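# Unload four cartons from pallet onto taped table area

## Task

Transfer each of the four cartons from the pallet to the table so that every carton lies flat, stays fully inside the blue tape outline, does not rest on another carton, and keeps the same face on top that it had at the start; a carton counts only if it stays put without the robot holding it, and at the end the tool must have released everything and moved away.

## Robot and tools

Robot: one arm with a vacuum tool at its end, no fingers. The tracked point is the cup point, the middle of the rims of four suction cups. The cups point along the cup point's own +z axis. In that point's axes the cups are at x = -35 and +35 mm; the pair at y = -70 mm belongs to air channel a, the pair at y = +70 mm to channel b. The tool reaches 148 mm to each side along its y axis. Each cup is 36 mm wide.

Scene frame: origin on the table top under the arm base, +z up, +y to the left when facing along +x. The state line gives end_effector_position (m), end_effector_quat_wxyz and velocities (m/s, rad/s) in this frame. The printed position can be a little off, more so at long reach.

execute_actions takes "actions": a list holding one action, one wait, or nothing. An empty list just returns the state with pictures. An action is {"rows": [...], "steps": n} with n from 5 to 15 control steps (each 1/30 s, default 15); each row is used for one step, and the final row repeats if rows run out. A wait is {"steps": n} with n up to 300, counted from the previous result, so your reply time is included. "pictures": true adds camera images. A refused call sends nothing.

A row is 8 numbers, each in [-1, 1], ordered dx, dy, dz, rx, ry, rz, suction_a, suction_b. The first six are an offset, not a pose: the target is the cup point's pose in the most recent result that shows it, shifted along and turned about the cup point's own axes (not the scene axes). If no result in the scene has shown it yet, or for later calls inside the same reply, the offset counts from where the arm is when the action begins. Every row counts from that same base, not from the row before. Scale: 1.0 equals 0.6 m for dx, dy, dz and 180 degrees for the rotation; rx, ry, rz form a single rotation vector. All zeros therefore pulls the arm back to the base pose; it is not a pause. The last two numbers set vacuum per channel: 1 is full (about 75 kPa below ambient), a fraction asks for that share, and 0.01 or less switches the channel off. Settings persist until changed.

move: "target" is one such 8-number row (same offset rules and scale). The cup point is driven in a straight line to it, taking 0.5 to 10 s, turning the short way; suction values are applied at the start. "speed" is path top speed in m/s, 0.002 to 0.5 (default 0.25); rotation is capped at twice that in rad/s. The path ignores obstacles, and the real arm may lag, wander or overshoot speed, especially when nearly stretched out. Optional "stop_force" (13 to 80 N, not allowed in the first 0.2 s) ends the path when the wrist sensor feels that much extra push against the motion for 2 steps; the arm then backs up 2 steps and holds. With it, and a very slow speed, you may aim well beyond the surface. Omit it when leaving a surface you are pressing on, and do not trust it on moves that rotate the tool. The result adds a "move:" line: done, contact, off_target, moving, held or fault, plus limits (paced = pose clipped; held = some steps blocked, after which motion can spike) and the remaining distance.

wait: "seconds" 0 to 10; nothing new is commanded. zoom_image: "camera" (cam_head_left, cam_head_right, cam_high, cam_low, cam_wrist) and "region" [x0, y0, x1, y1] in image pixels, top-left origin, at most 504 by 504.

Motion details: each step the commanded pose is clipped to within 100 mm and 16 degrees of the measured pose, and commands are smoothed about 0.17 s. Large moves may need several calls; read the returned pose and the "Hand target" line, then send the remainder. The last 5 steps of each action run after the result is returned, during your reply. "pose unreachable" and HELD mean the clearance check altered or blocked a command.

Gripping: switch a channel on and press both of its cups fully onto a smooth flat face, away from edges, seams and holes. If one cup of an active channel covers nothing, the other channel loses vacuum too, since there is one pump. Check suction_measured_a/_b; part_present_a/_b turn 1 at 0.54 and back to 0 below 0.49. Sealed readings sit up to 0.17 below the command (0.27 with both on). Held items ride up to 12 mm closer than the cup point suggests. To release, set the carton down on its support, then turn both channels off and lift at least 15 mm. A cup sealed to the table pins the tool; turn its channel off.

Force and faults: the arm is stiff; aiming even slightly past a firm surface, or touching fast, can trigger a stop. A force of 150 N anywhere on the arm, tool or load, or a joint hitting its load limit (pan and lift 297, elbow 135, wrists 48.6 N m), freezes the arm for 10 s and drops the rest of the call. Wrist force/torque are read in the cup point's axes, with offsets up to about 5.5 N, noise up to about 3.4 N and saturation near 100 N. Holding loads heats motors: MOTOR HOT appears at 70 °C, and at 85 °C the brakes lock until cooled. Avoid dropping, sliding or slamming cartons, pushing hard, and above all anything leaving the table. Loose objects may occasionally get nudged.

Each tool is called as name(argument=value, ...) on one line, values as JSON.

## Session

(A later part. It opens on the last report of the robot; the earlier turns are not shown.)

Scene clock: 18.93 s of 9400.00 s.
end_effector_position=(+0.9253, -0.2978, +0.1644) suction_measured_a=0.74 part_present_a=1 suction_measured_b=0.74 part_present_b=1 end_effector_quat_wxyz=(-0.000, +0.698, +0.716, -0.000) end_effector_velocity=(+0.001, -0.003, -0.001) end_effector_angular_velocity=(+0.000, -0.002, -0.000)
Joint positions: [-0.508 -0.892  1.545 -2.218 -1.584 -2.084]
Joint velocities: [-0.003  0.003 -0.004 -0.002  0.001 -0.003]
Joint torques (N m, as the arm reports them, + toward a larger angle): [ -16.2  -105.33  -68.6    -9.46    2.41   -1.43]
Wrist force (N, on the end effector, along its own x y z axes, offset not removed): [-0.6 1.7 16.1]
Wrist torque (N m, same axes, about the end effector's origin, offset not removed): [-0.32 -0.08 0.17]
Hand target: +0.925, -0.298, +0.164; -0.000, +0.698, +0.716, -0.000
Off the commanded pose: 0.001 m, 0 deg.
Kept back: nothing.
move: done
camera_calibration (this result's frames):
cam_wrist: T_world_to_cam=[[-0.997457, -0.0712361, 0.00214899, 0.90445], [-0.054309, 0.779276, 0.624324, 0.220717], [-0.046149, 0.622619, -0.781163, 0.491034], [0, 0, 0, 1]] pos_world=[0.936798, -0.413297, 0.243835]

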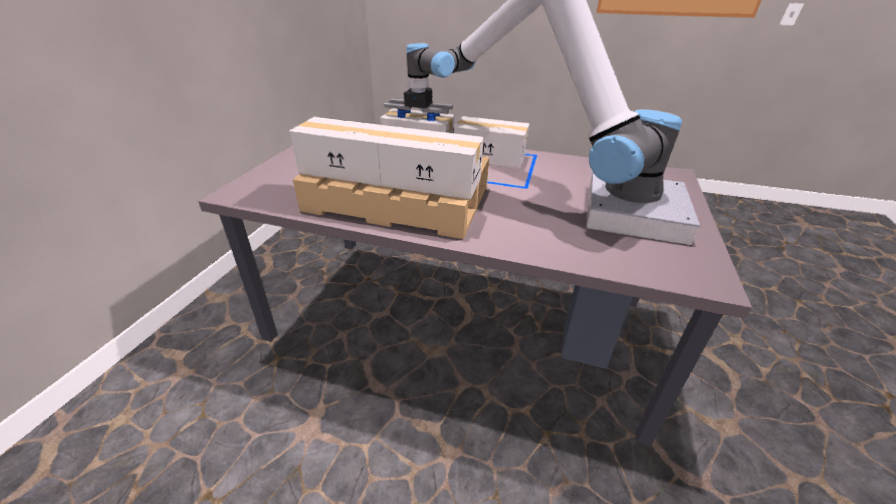

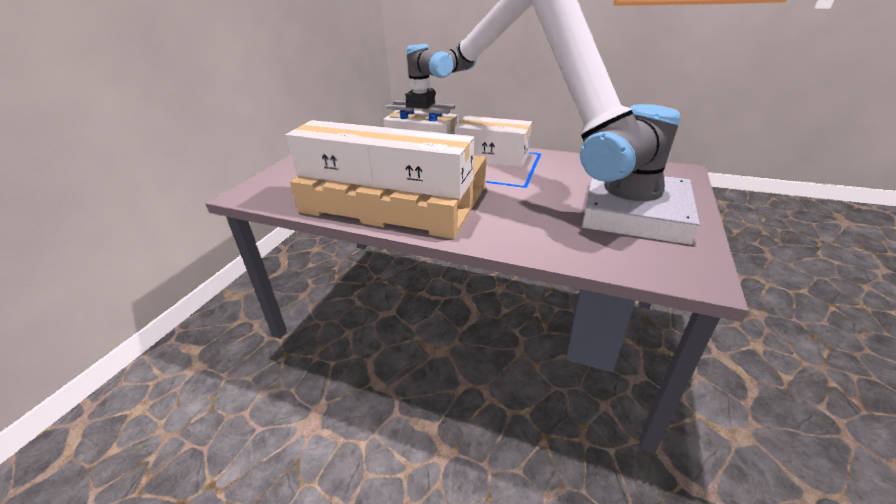

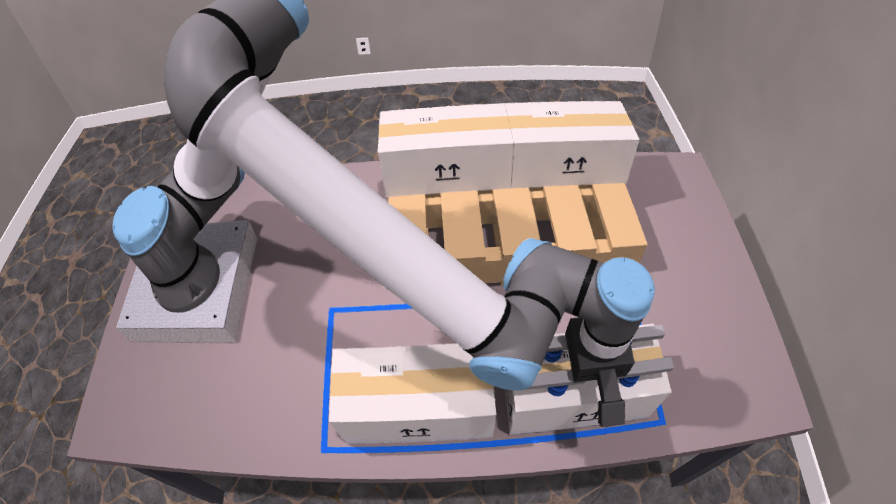

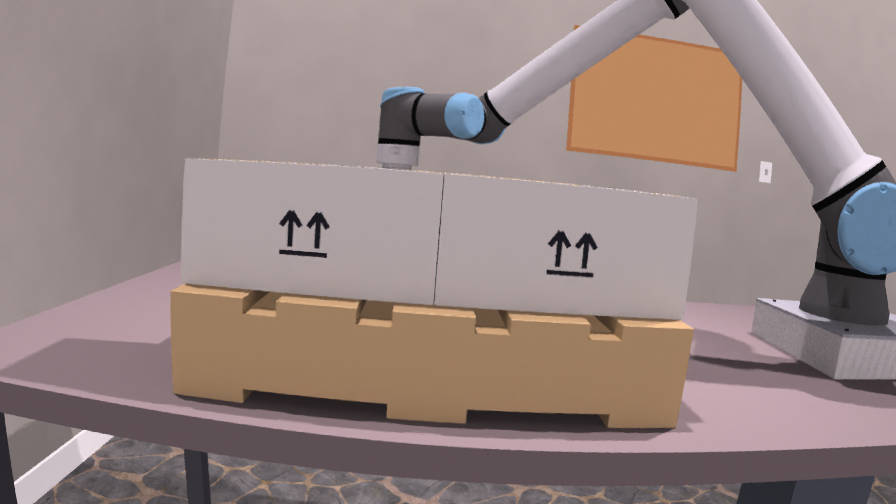

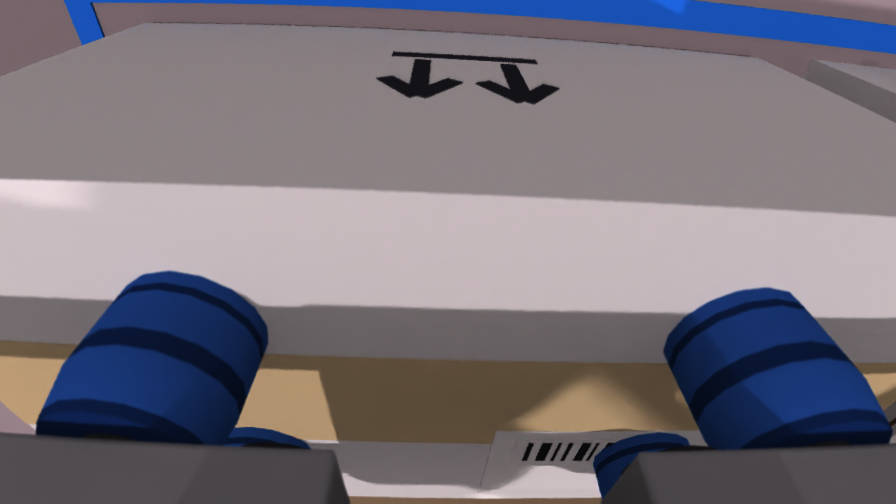

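move(target=[0,0,0.02,0,0,0,1,1], speed=0.008, stop_force=14)

execute_actions(actions=[{"rows":[[0,0,-0.001,0,0,0,0,0]],"steps":5}])

move(target=[0,-0.02,-0.252,0,0,0,0,0], speed=0.5)

move(target=[0.954,-0.382,0,0,0,-0.003,0,0], speed=0.5)

Scene clock: 20.20 s of 9400.00 s.
end_effector_position=(+0.9255, -0.2981, +0.1594) suction_measured_a=0.74 part_present_a=1 suction_measured_b=0.74 part_present_b=1 end_effector_quat_wxyz=(+0.000, +0.698, +0.716, -0.000) end_effector_velocity=(-0.002, +0.001, -0.001) end_effector_angular_velocity=(+0.004, +0.004, -0.000)
Joint positions: [-0.509 -0.887  1.546 -2.225 -1.584 -2.084]
Joint velocities: [-0.    -0.001  0.002  0.005  0.001 -0.   ]
Joint torques (N m, as the arm reports them, + toward a larger angle): [   2.11 -113.5   -43.09    1.13    0.81    0.12]
Wrist force (N, on the end effector, along its own x y z axes, offset not removed): [-4.2 6.0 -11.0]
Wrist torque (N m, same axes, about the end effector's origin, offset not removed): [-0.72 1.30 0.34]
Hand target: +0.925, -0.298, +0.160; +0.000, +0.698, +0.716, -0.000
Off the commanded pose: 0.007 m, 0 deg.
Kept back: nothing.
move: contact
camera_calibration (this result's frames):
cam_wrist: T_world_to_cam=[[-0.997459, -0.0712227, 0.00174346, 0.904652], [-0.0545599, 0.779379, 0.624173, 0.224315], [-0.0458141, 0.622492, -0.781284, 0.487048], [0, 0, 0, 1]] pos_world=[0.936905, -0.413578, 0.238934]

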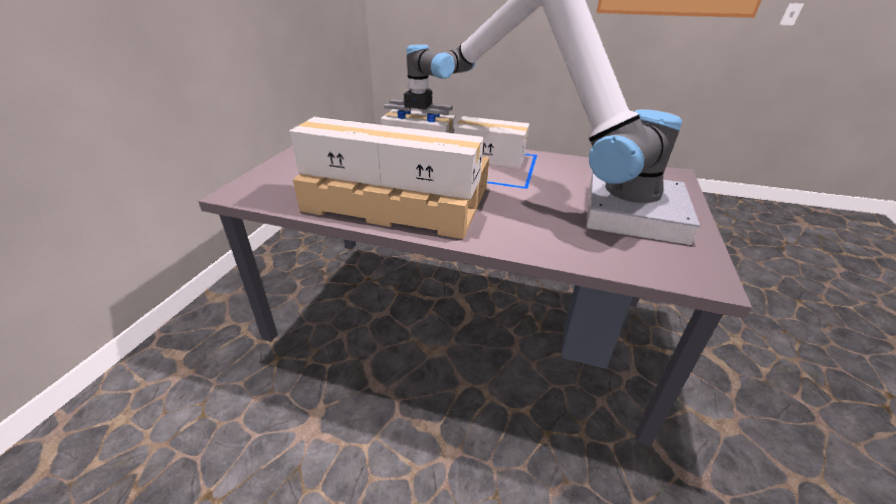

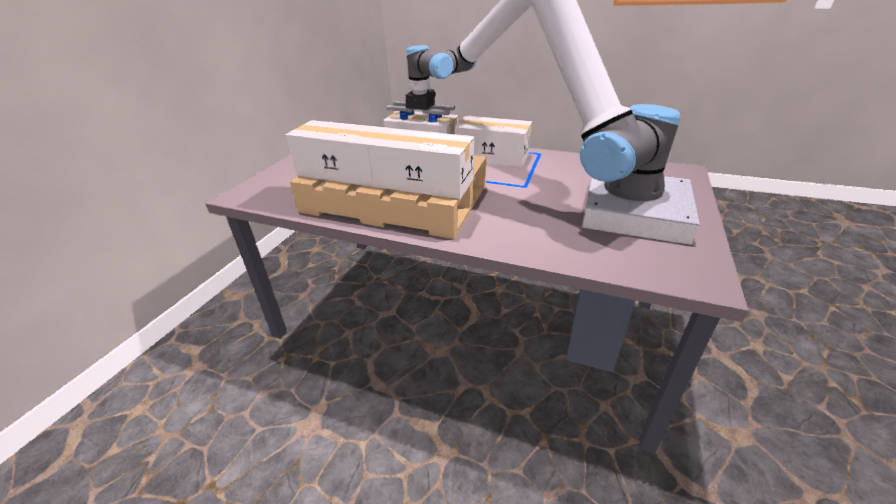

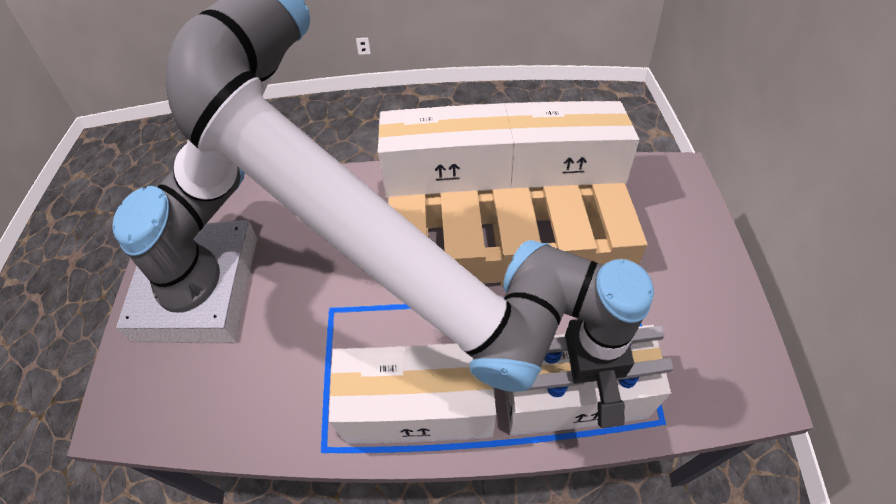

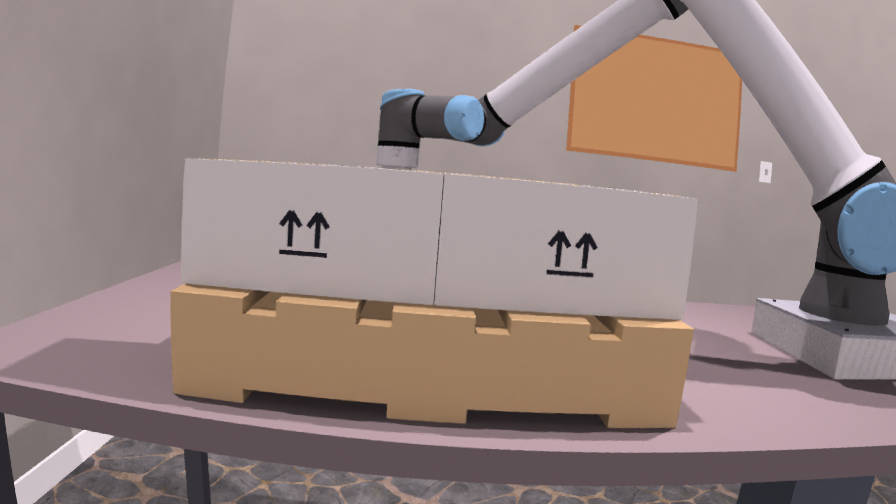

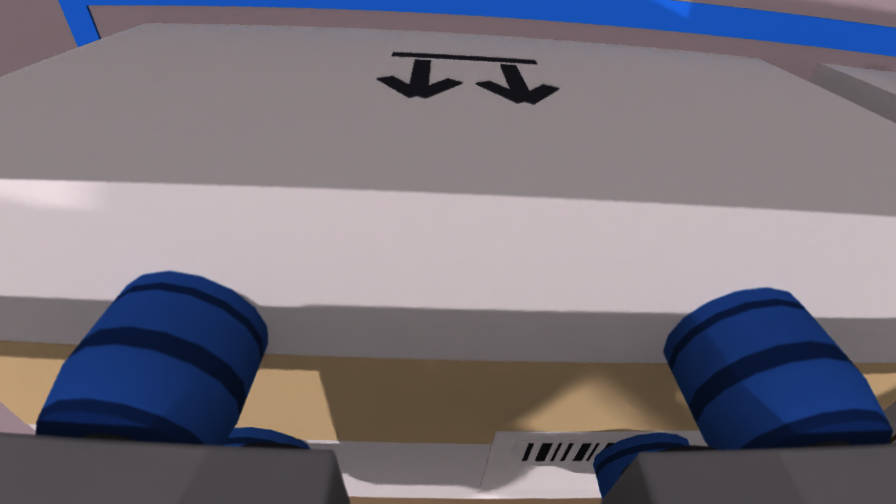

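Scene clock: 20.23 s of 9400.00 s.
end_effector_position=(+0.9255, -0.2981, +0.1595) suction_measured_a=0.74 part_present_a=1 suction_measured_b=0.74 part_present_b=1 end_effector_quat_wxyz=(+0.000, +0.698, +0.716, -0.000) end_effector_velocity=(-0.001, +0.000, +0.001) end_effector_angular_velocity=(+0.002, +0.002, -0.000)
Joint positions: [-0.509 -0.887  1.546 -2.225 -1.584 -2.084]
Joint velocities: [-0.    -0.001 -0.     0.004  0.001  0.   ]
Joint torques (N m, as the arm reports them, + toward a larger angle): [   1.19 -112.97  -42.81    0.32    0.65    0.11]
Wrist force (N, on the end effector, along its own x y z axes, offset not removed): [-6.0 6.3 -11.8]
Wrist torque (N m, same axes, about the end effector's origin, offset not removed): [-0.91 1.50 0.40]
Kept back: the last 5 steps of this action, its rows measured from the state above.
Steps of this call (step 1: nothing new was sent). Readings (end_effector_position | what the end effector reports):
1: the state above

Scene clock: 21.60 s of 9400.00 s.
end_effector_position=(+0.9135, -0.2982, +0.3112) suction_measured_a=0.00 part_present_a=0 suction_measured_b=0.00 part_present_b=0 end_effector_quat_wxyz=(+0.001, +0.698, +0.716, -0.000) end_effector_velocity=(-0.000, +0.000, +0.003) end_effector_angular_velocity=(+0.001, -0.000, +0.001)
Joint positions: [-0.513 -1.033  1.485 -2.019 -1.584 -2.088]
Joint velocities: [ 0.    -0.003 -0.002  0.005  0.001 -0.001]
Joint torques (N m, as the arm reports them, + toward a larger angle): [ -14.38 -114.02  -61.76   -2.16    1.53   -2.07]
Wrist force (N, on the end effector, along its own x y z axes, offset not removed): [-2.9 1.6 -4.1]
Wrist torque (N m, same axes, about the end effector's origin, offset not removed): [0.21 0.34 0.26]
Hand target: +0.913, -0.298, +0.312; +0.001, +0.698, +0.716, -0.000
Off your previous action's commanded pose: 0.001 m, 0 deg at its last step (step 5 of this call).
Off the commanded pose: 0.001 m, 0 deg.
Kept back: nothing.
move: done
camera_calibration (this result's frames):
cam_wrist: T_world_to_cam=[[-0.997461, -0.0712129, 0.00109277, 0.892636], [-0.054974, 0.77958, 0.623885, 0.129524], [-0.0452806, 0.622241, -0.781515, 0.604605], [0, 0, 0, 1]] pos_world=[0.924866, -0.413617, 0.390724]

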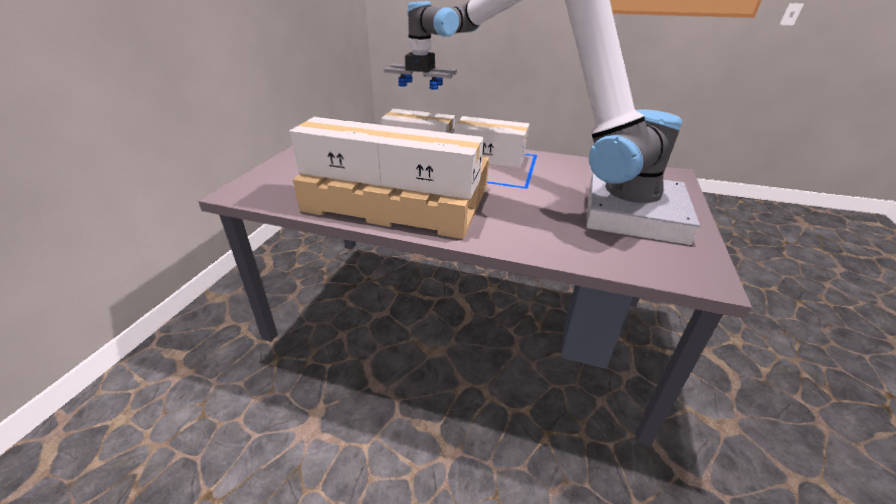

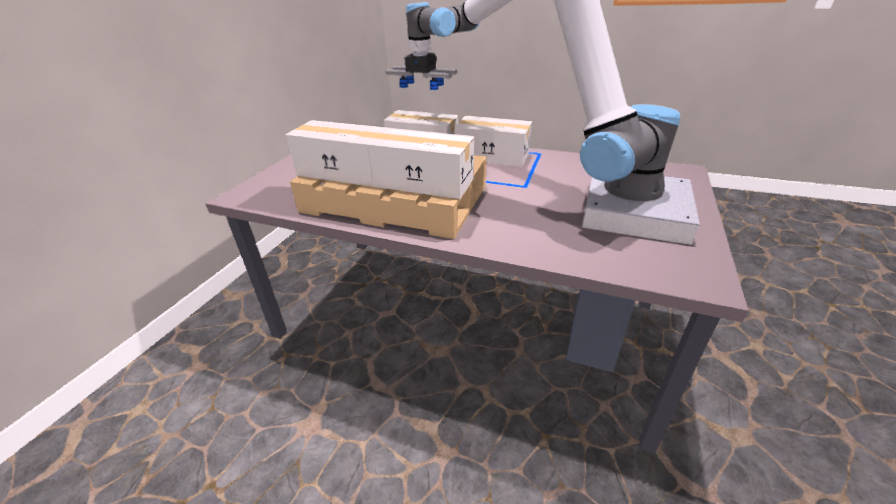

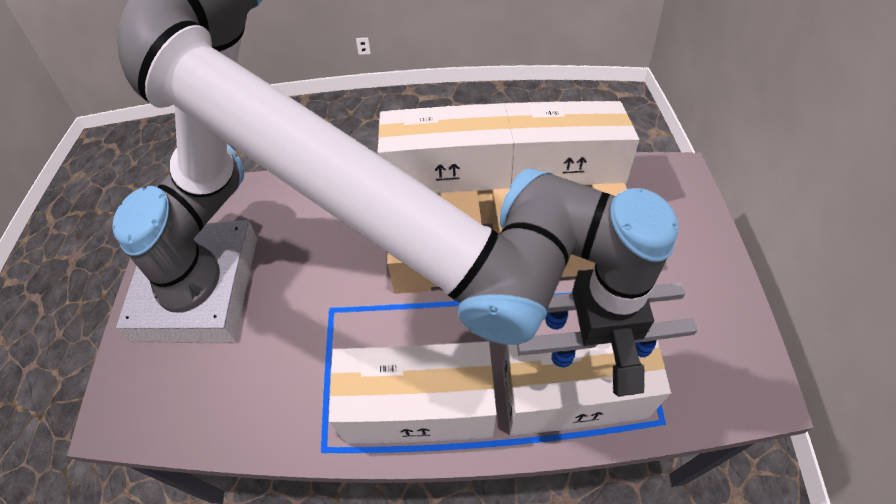

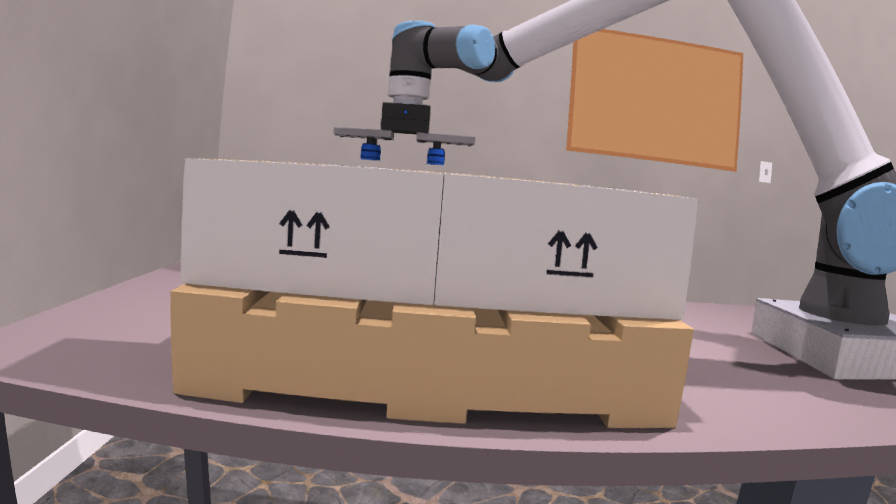

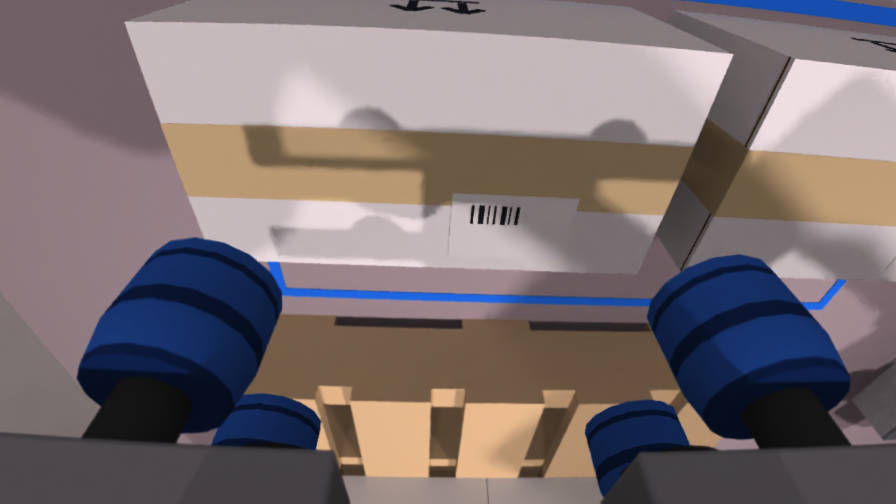

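Scene clock: 23.73 s of 9400.00 s.
end_effector_position=(+0.6705, +0.2677, +0.3093) suction_measured_a=0.00 part_present_a=0 suction_measured_b=0.00 part_present_b=0 end_effector_quat_wxyz=(+0.001, +0.695, +0.719, -0.001) end_effector_velocity=(-0.001, +0.003, -0.000) end_effector_angular_velocity=(-0.001, +0.001, +0.000)
Joint positions: [ 0.121 -1.376  1.987 -2.17  -1.58  -1.464]
Joint velocities: [ 0.004  0.001 -0.     0.001 -0.001  0.004]
Joint torques (N m, as the arm reports them, + toward a larger angle): [ 12.23 -46.05 -58.47  -2.03  -3.36   1.3 ]
Wrist force (N, on the end effector, along its own x y z axes, offset not removed): [0.9 2.3 -2.1]
Wrist torque (N m, same axes, about the end effector's origin, offset not removed): [0.30 -0.18 0.39]
Hand target: +0.670, +0.268, +0.309; +0.001, +0.695, +0.719, -0.001
Off the commanded pose: 0.001 m, 0 deg.
Kept back: nothing.
move: done; limits=paced
camera_calibration (this result's frames):
cam_wrist: T_world_to_cam=[[-0.996741, -0.0806553, 0.0016123, 0.692465], [-0.0620863, 0.779719, 0.623043, -0.318834], [-0.0515089, 0.620912, -0.782186, 0.244796], [0, 0, 0, 1]] pos_world=[0.683022, 0.152455, 0.389007]

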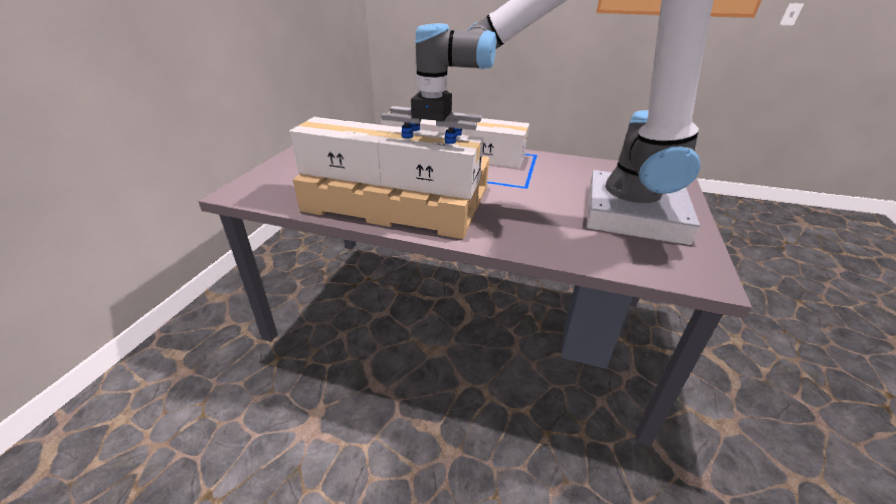

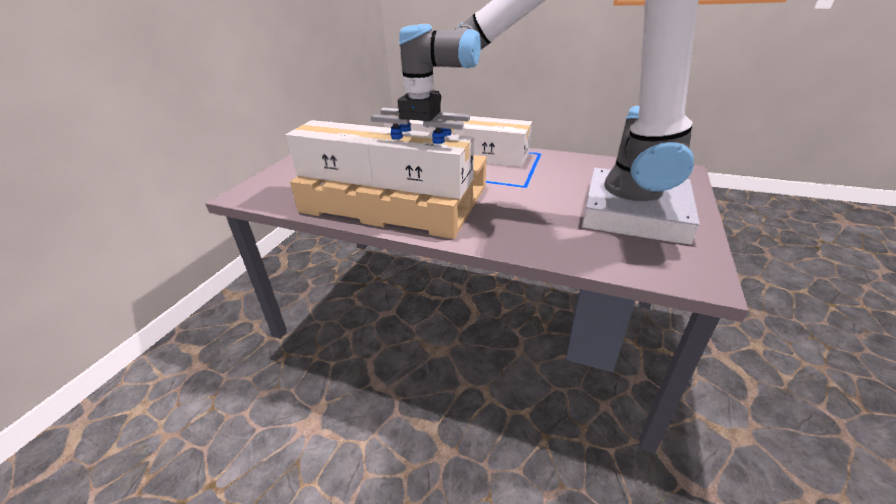

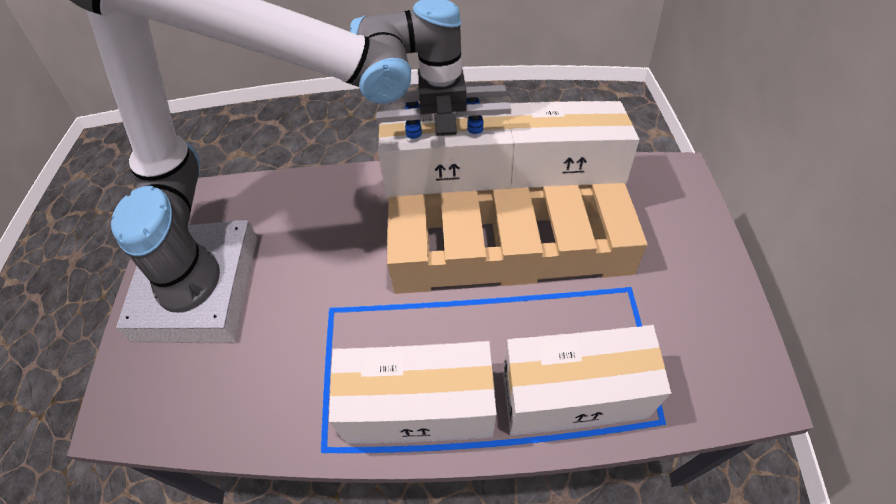

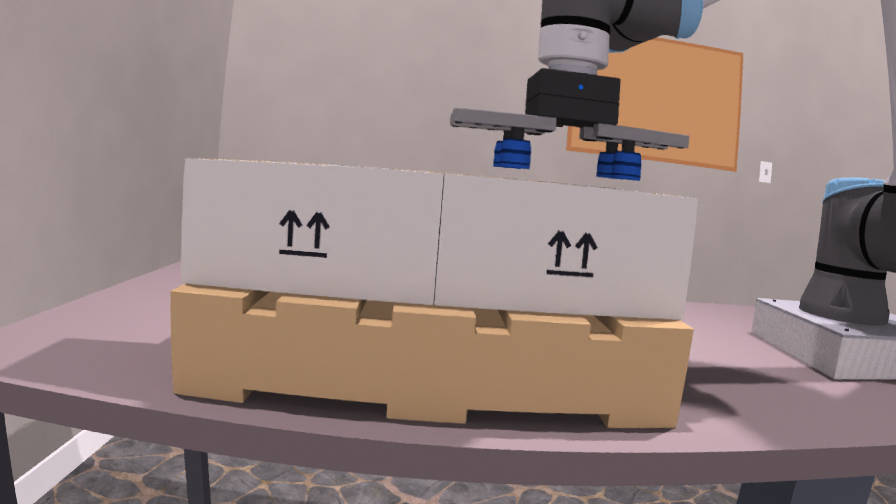

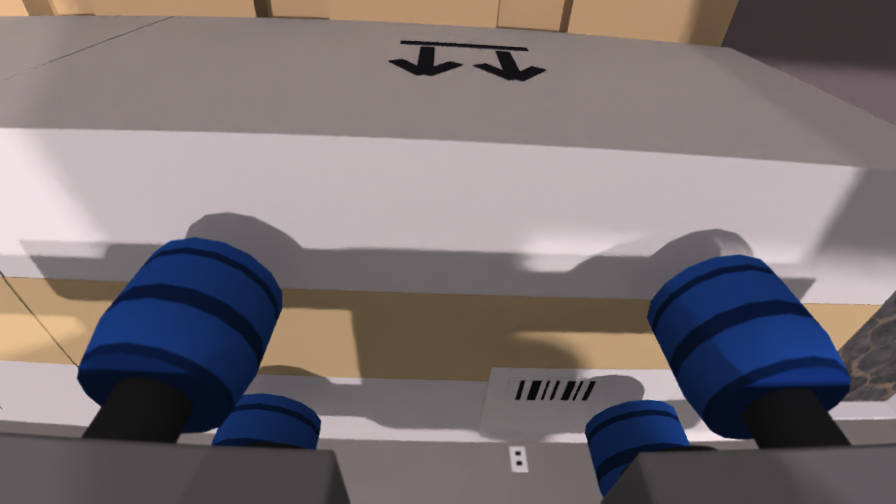

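move(target=[0,0,0.039,0,0.001,0,1,1], speed=0.04)

Scene clock: 24.97 s of 9400.00 s.
end_effector_position=(+0.6704, +0.2676, +0.2862) suction_measured_a=0.49 part_present_a=0 suction_measured_b=0.49 part_present_b=0 end_effector_quat_wxyz=(-0.000, +0.695, +0.719, +0.000) end_effector_velocity=(+0.000, -0.000, -0.003) end_effector_angular_velocity=(-0.000, -0.001, -0.000)
Joint positions: [ 0.119 -1.352  2.007 -2.214 -1.577 -1.466]
Joint velocities: [-0.001  0.003  0.002 -0.006 -0.    -0.   ]
Joint torques (N m, as the arm reports them, + toward a larger angle): [-16.12 -61.29 -53.37 -10.53   2.92  -1.91]
Wrist force (N, on the end effector, along its own x y z axes, offset not removed): [-2.7 1.0 18.5]
Wrist torque (N m, same axes, about the end effector's origin, offset not removed): [0.49 0.28 0.40]
Hand target: +0.671, +0.268, +0.286; -0.000, +0.695, +0.719, +0.000
Off the commanded pose: 0.000 m, 0 deg.
Kept back: nothing.
move: done
camera_calibration (this result's frames):
cam_wrist: T_world_to_cam=[[-0.99674, -0.080656, 0.001832, 0.69235], [-0.0617918, 0.777824, 0.625437, -0.304711], [-0.0518703, 0.623285, -0.780273, 0.225752], [0, 0, 0, 1]] pos_world=[0.682975, 0.152145, 0.365457]

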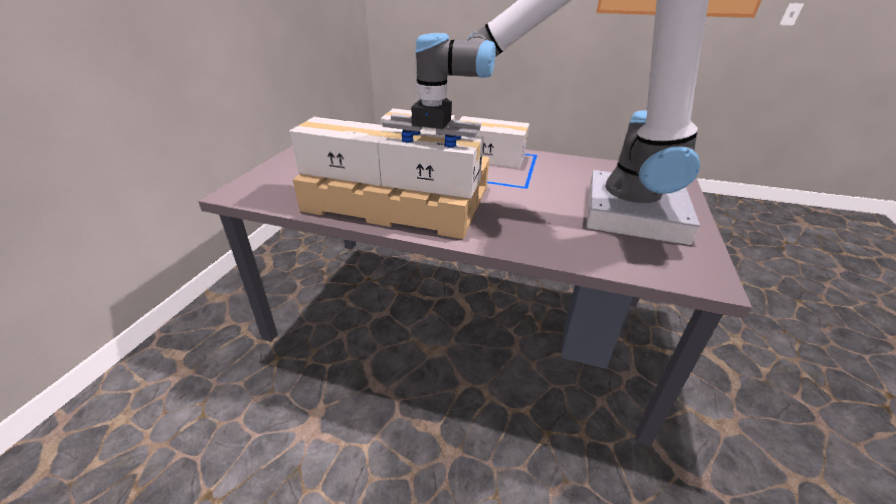

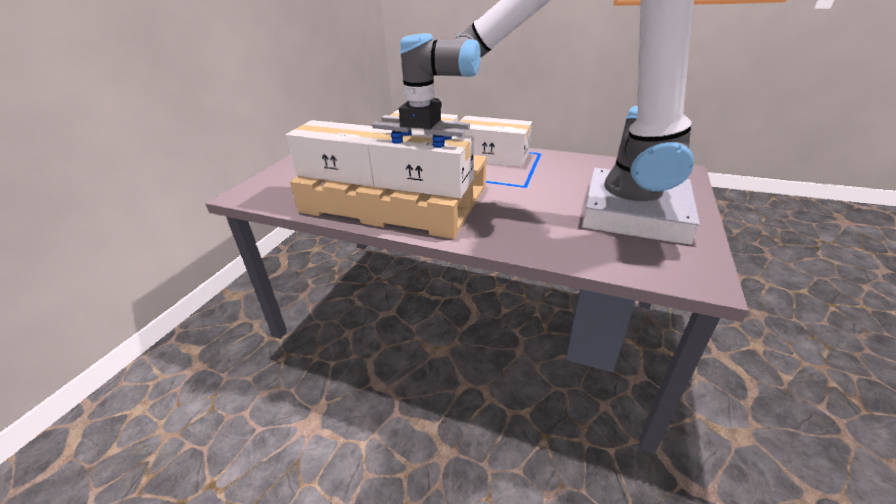

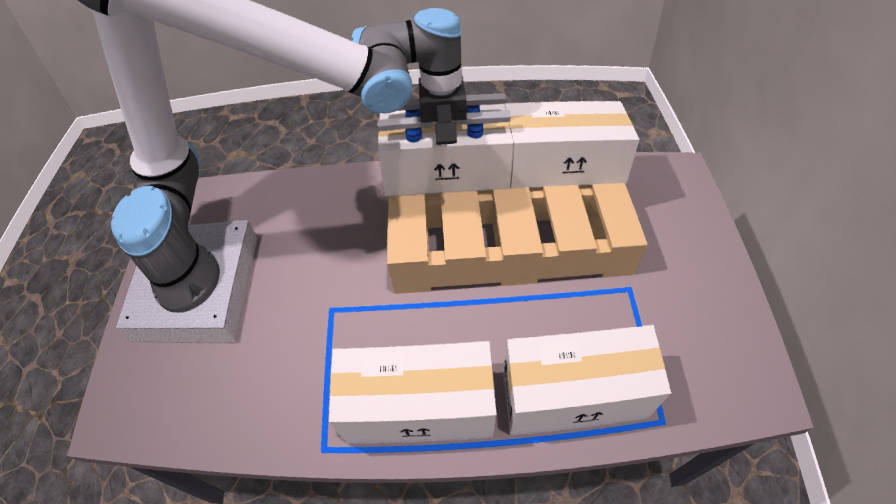

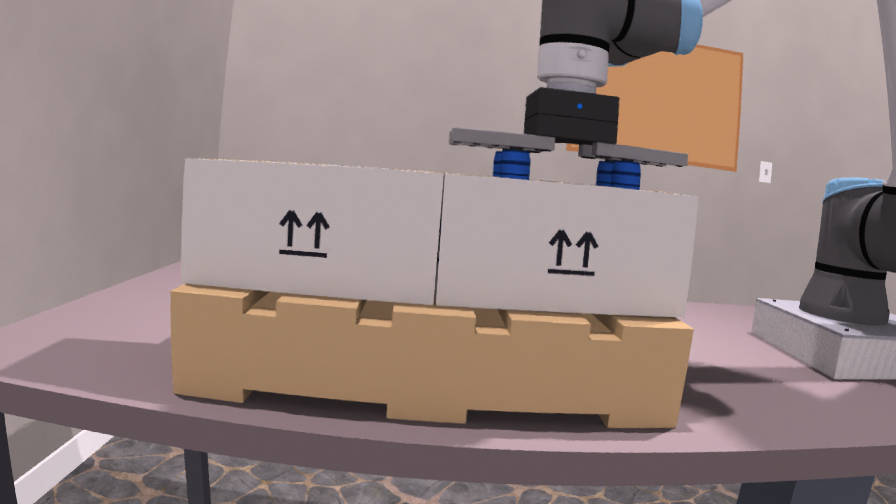

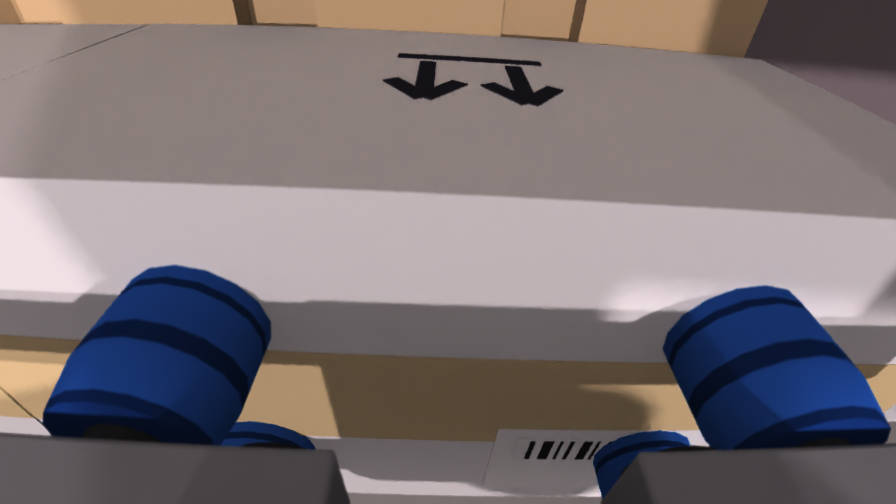

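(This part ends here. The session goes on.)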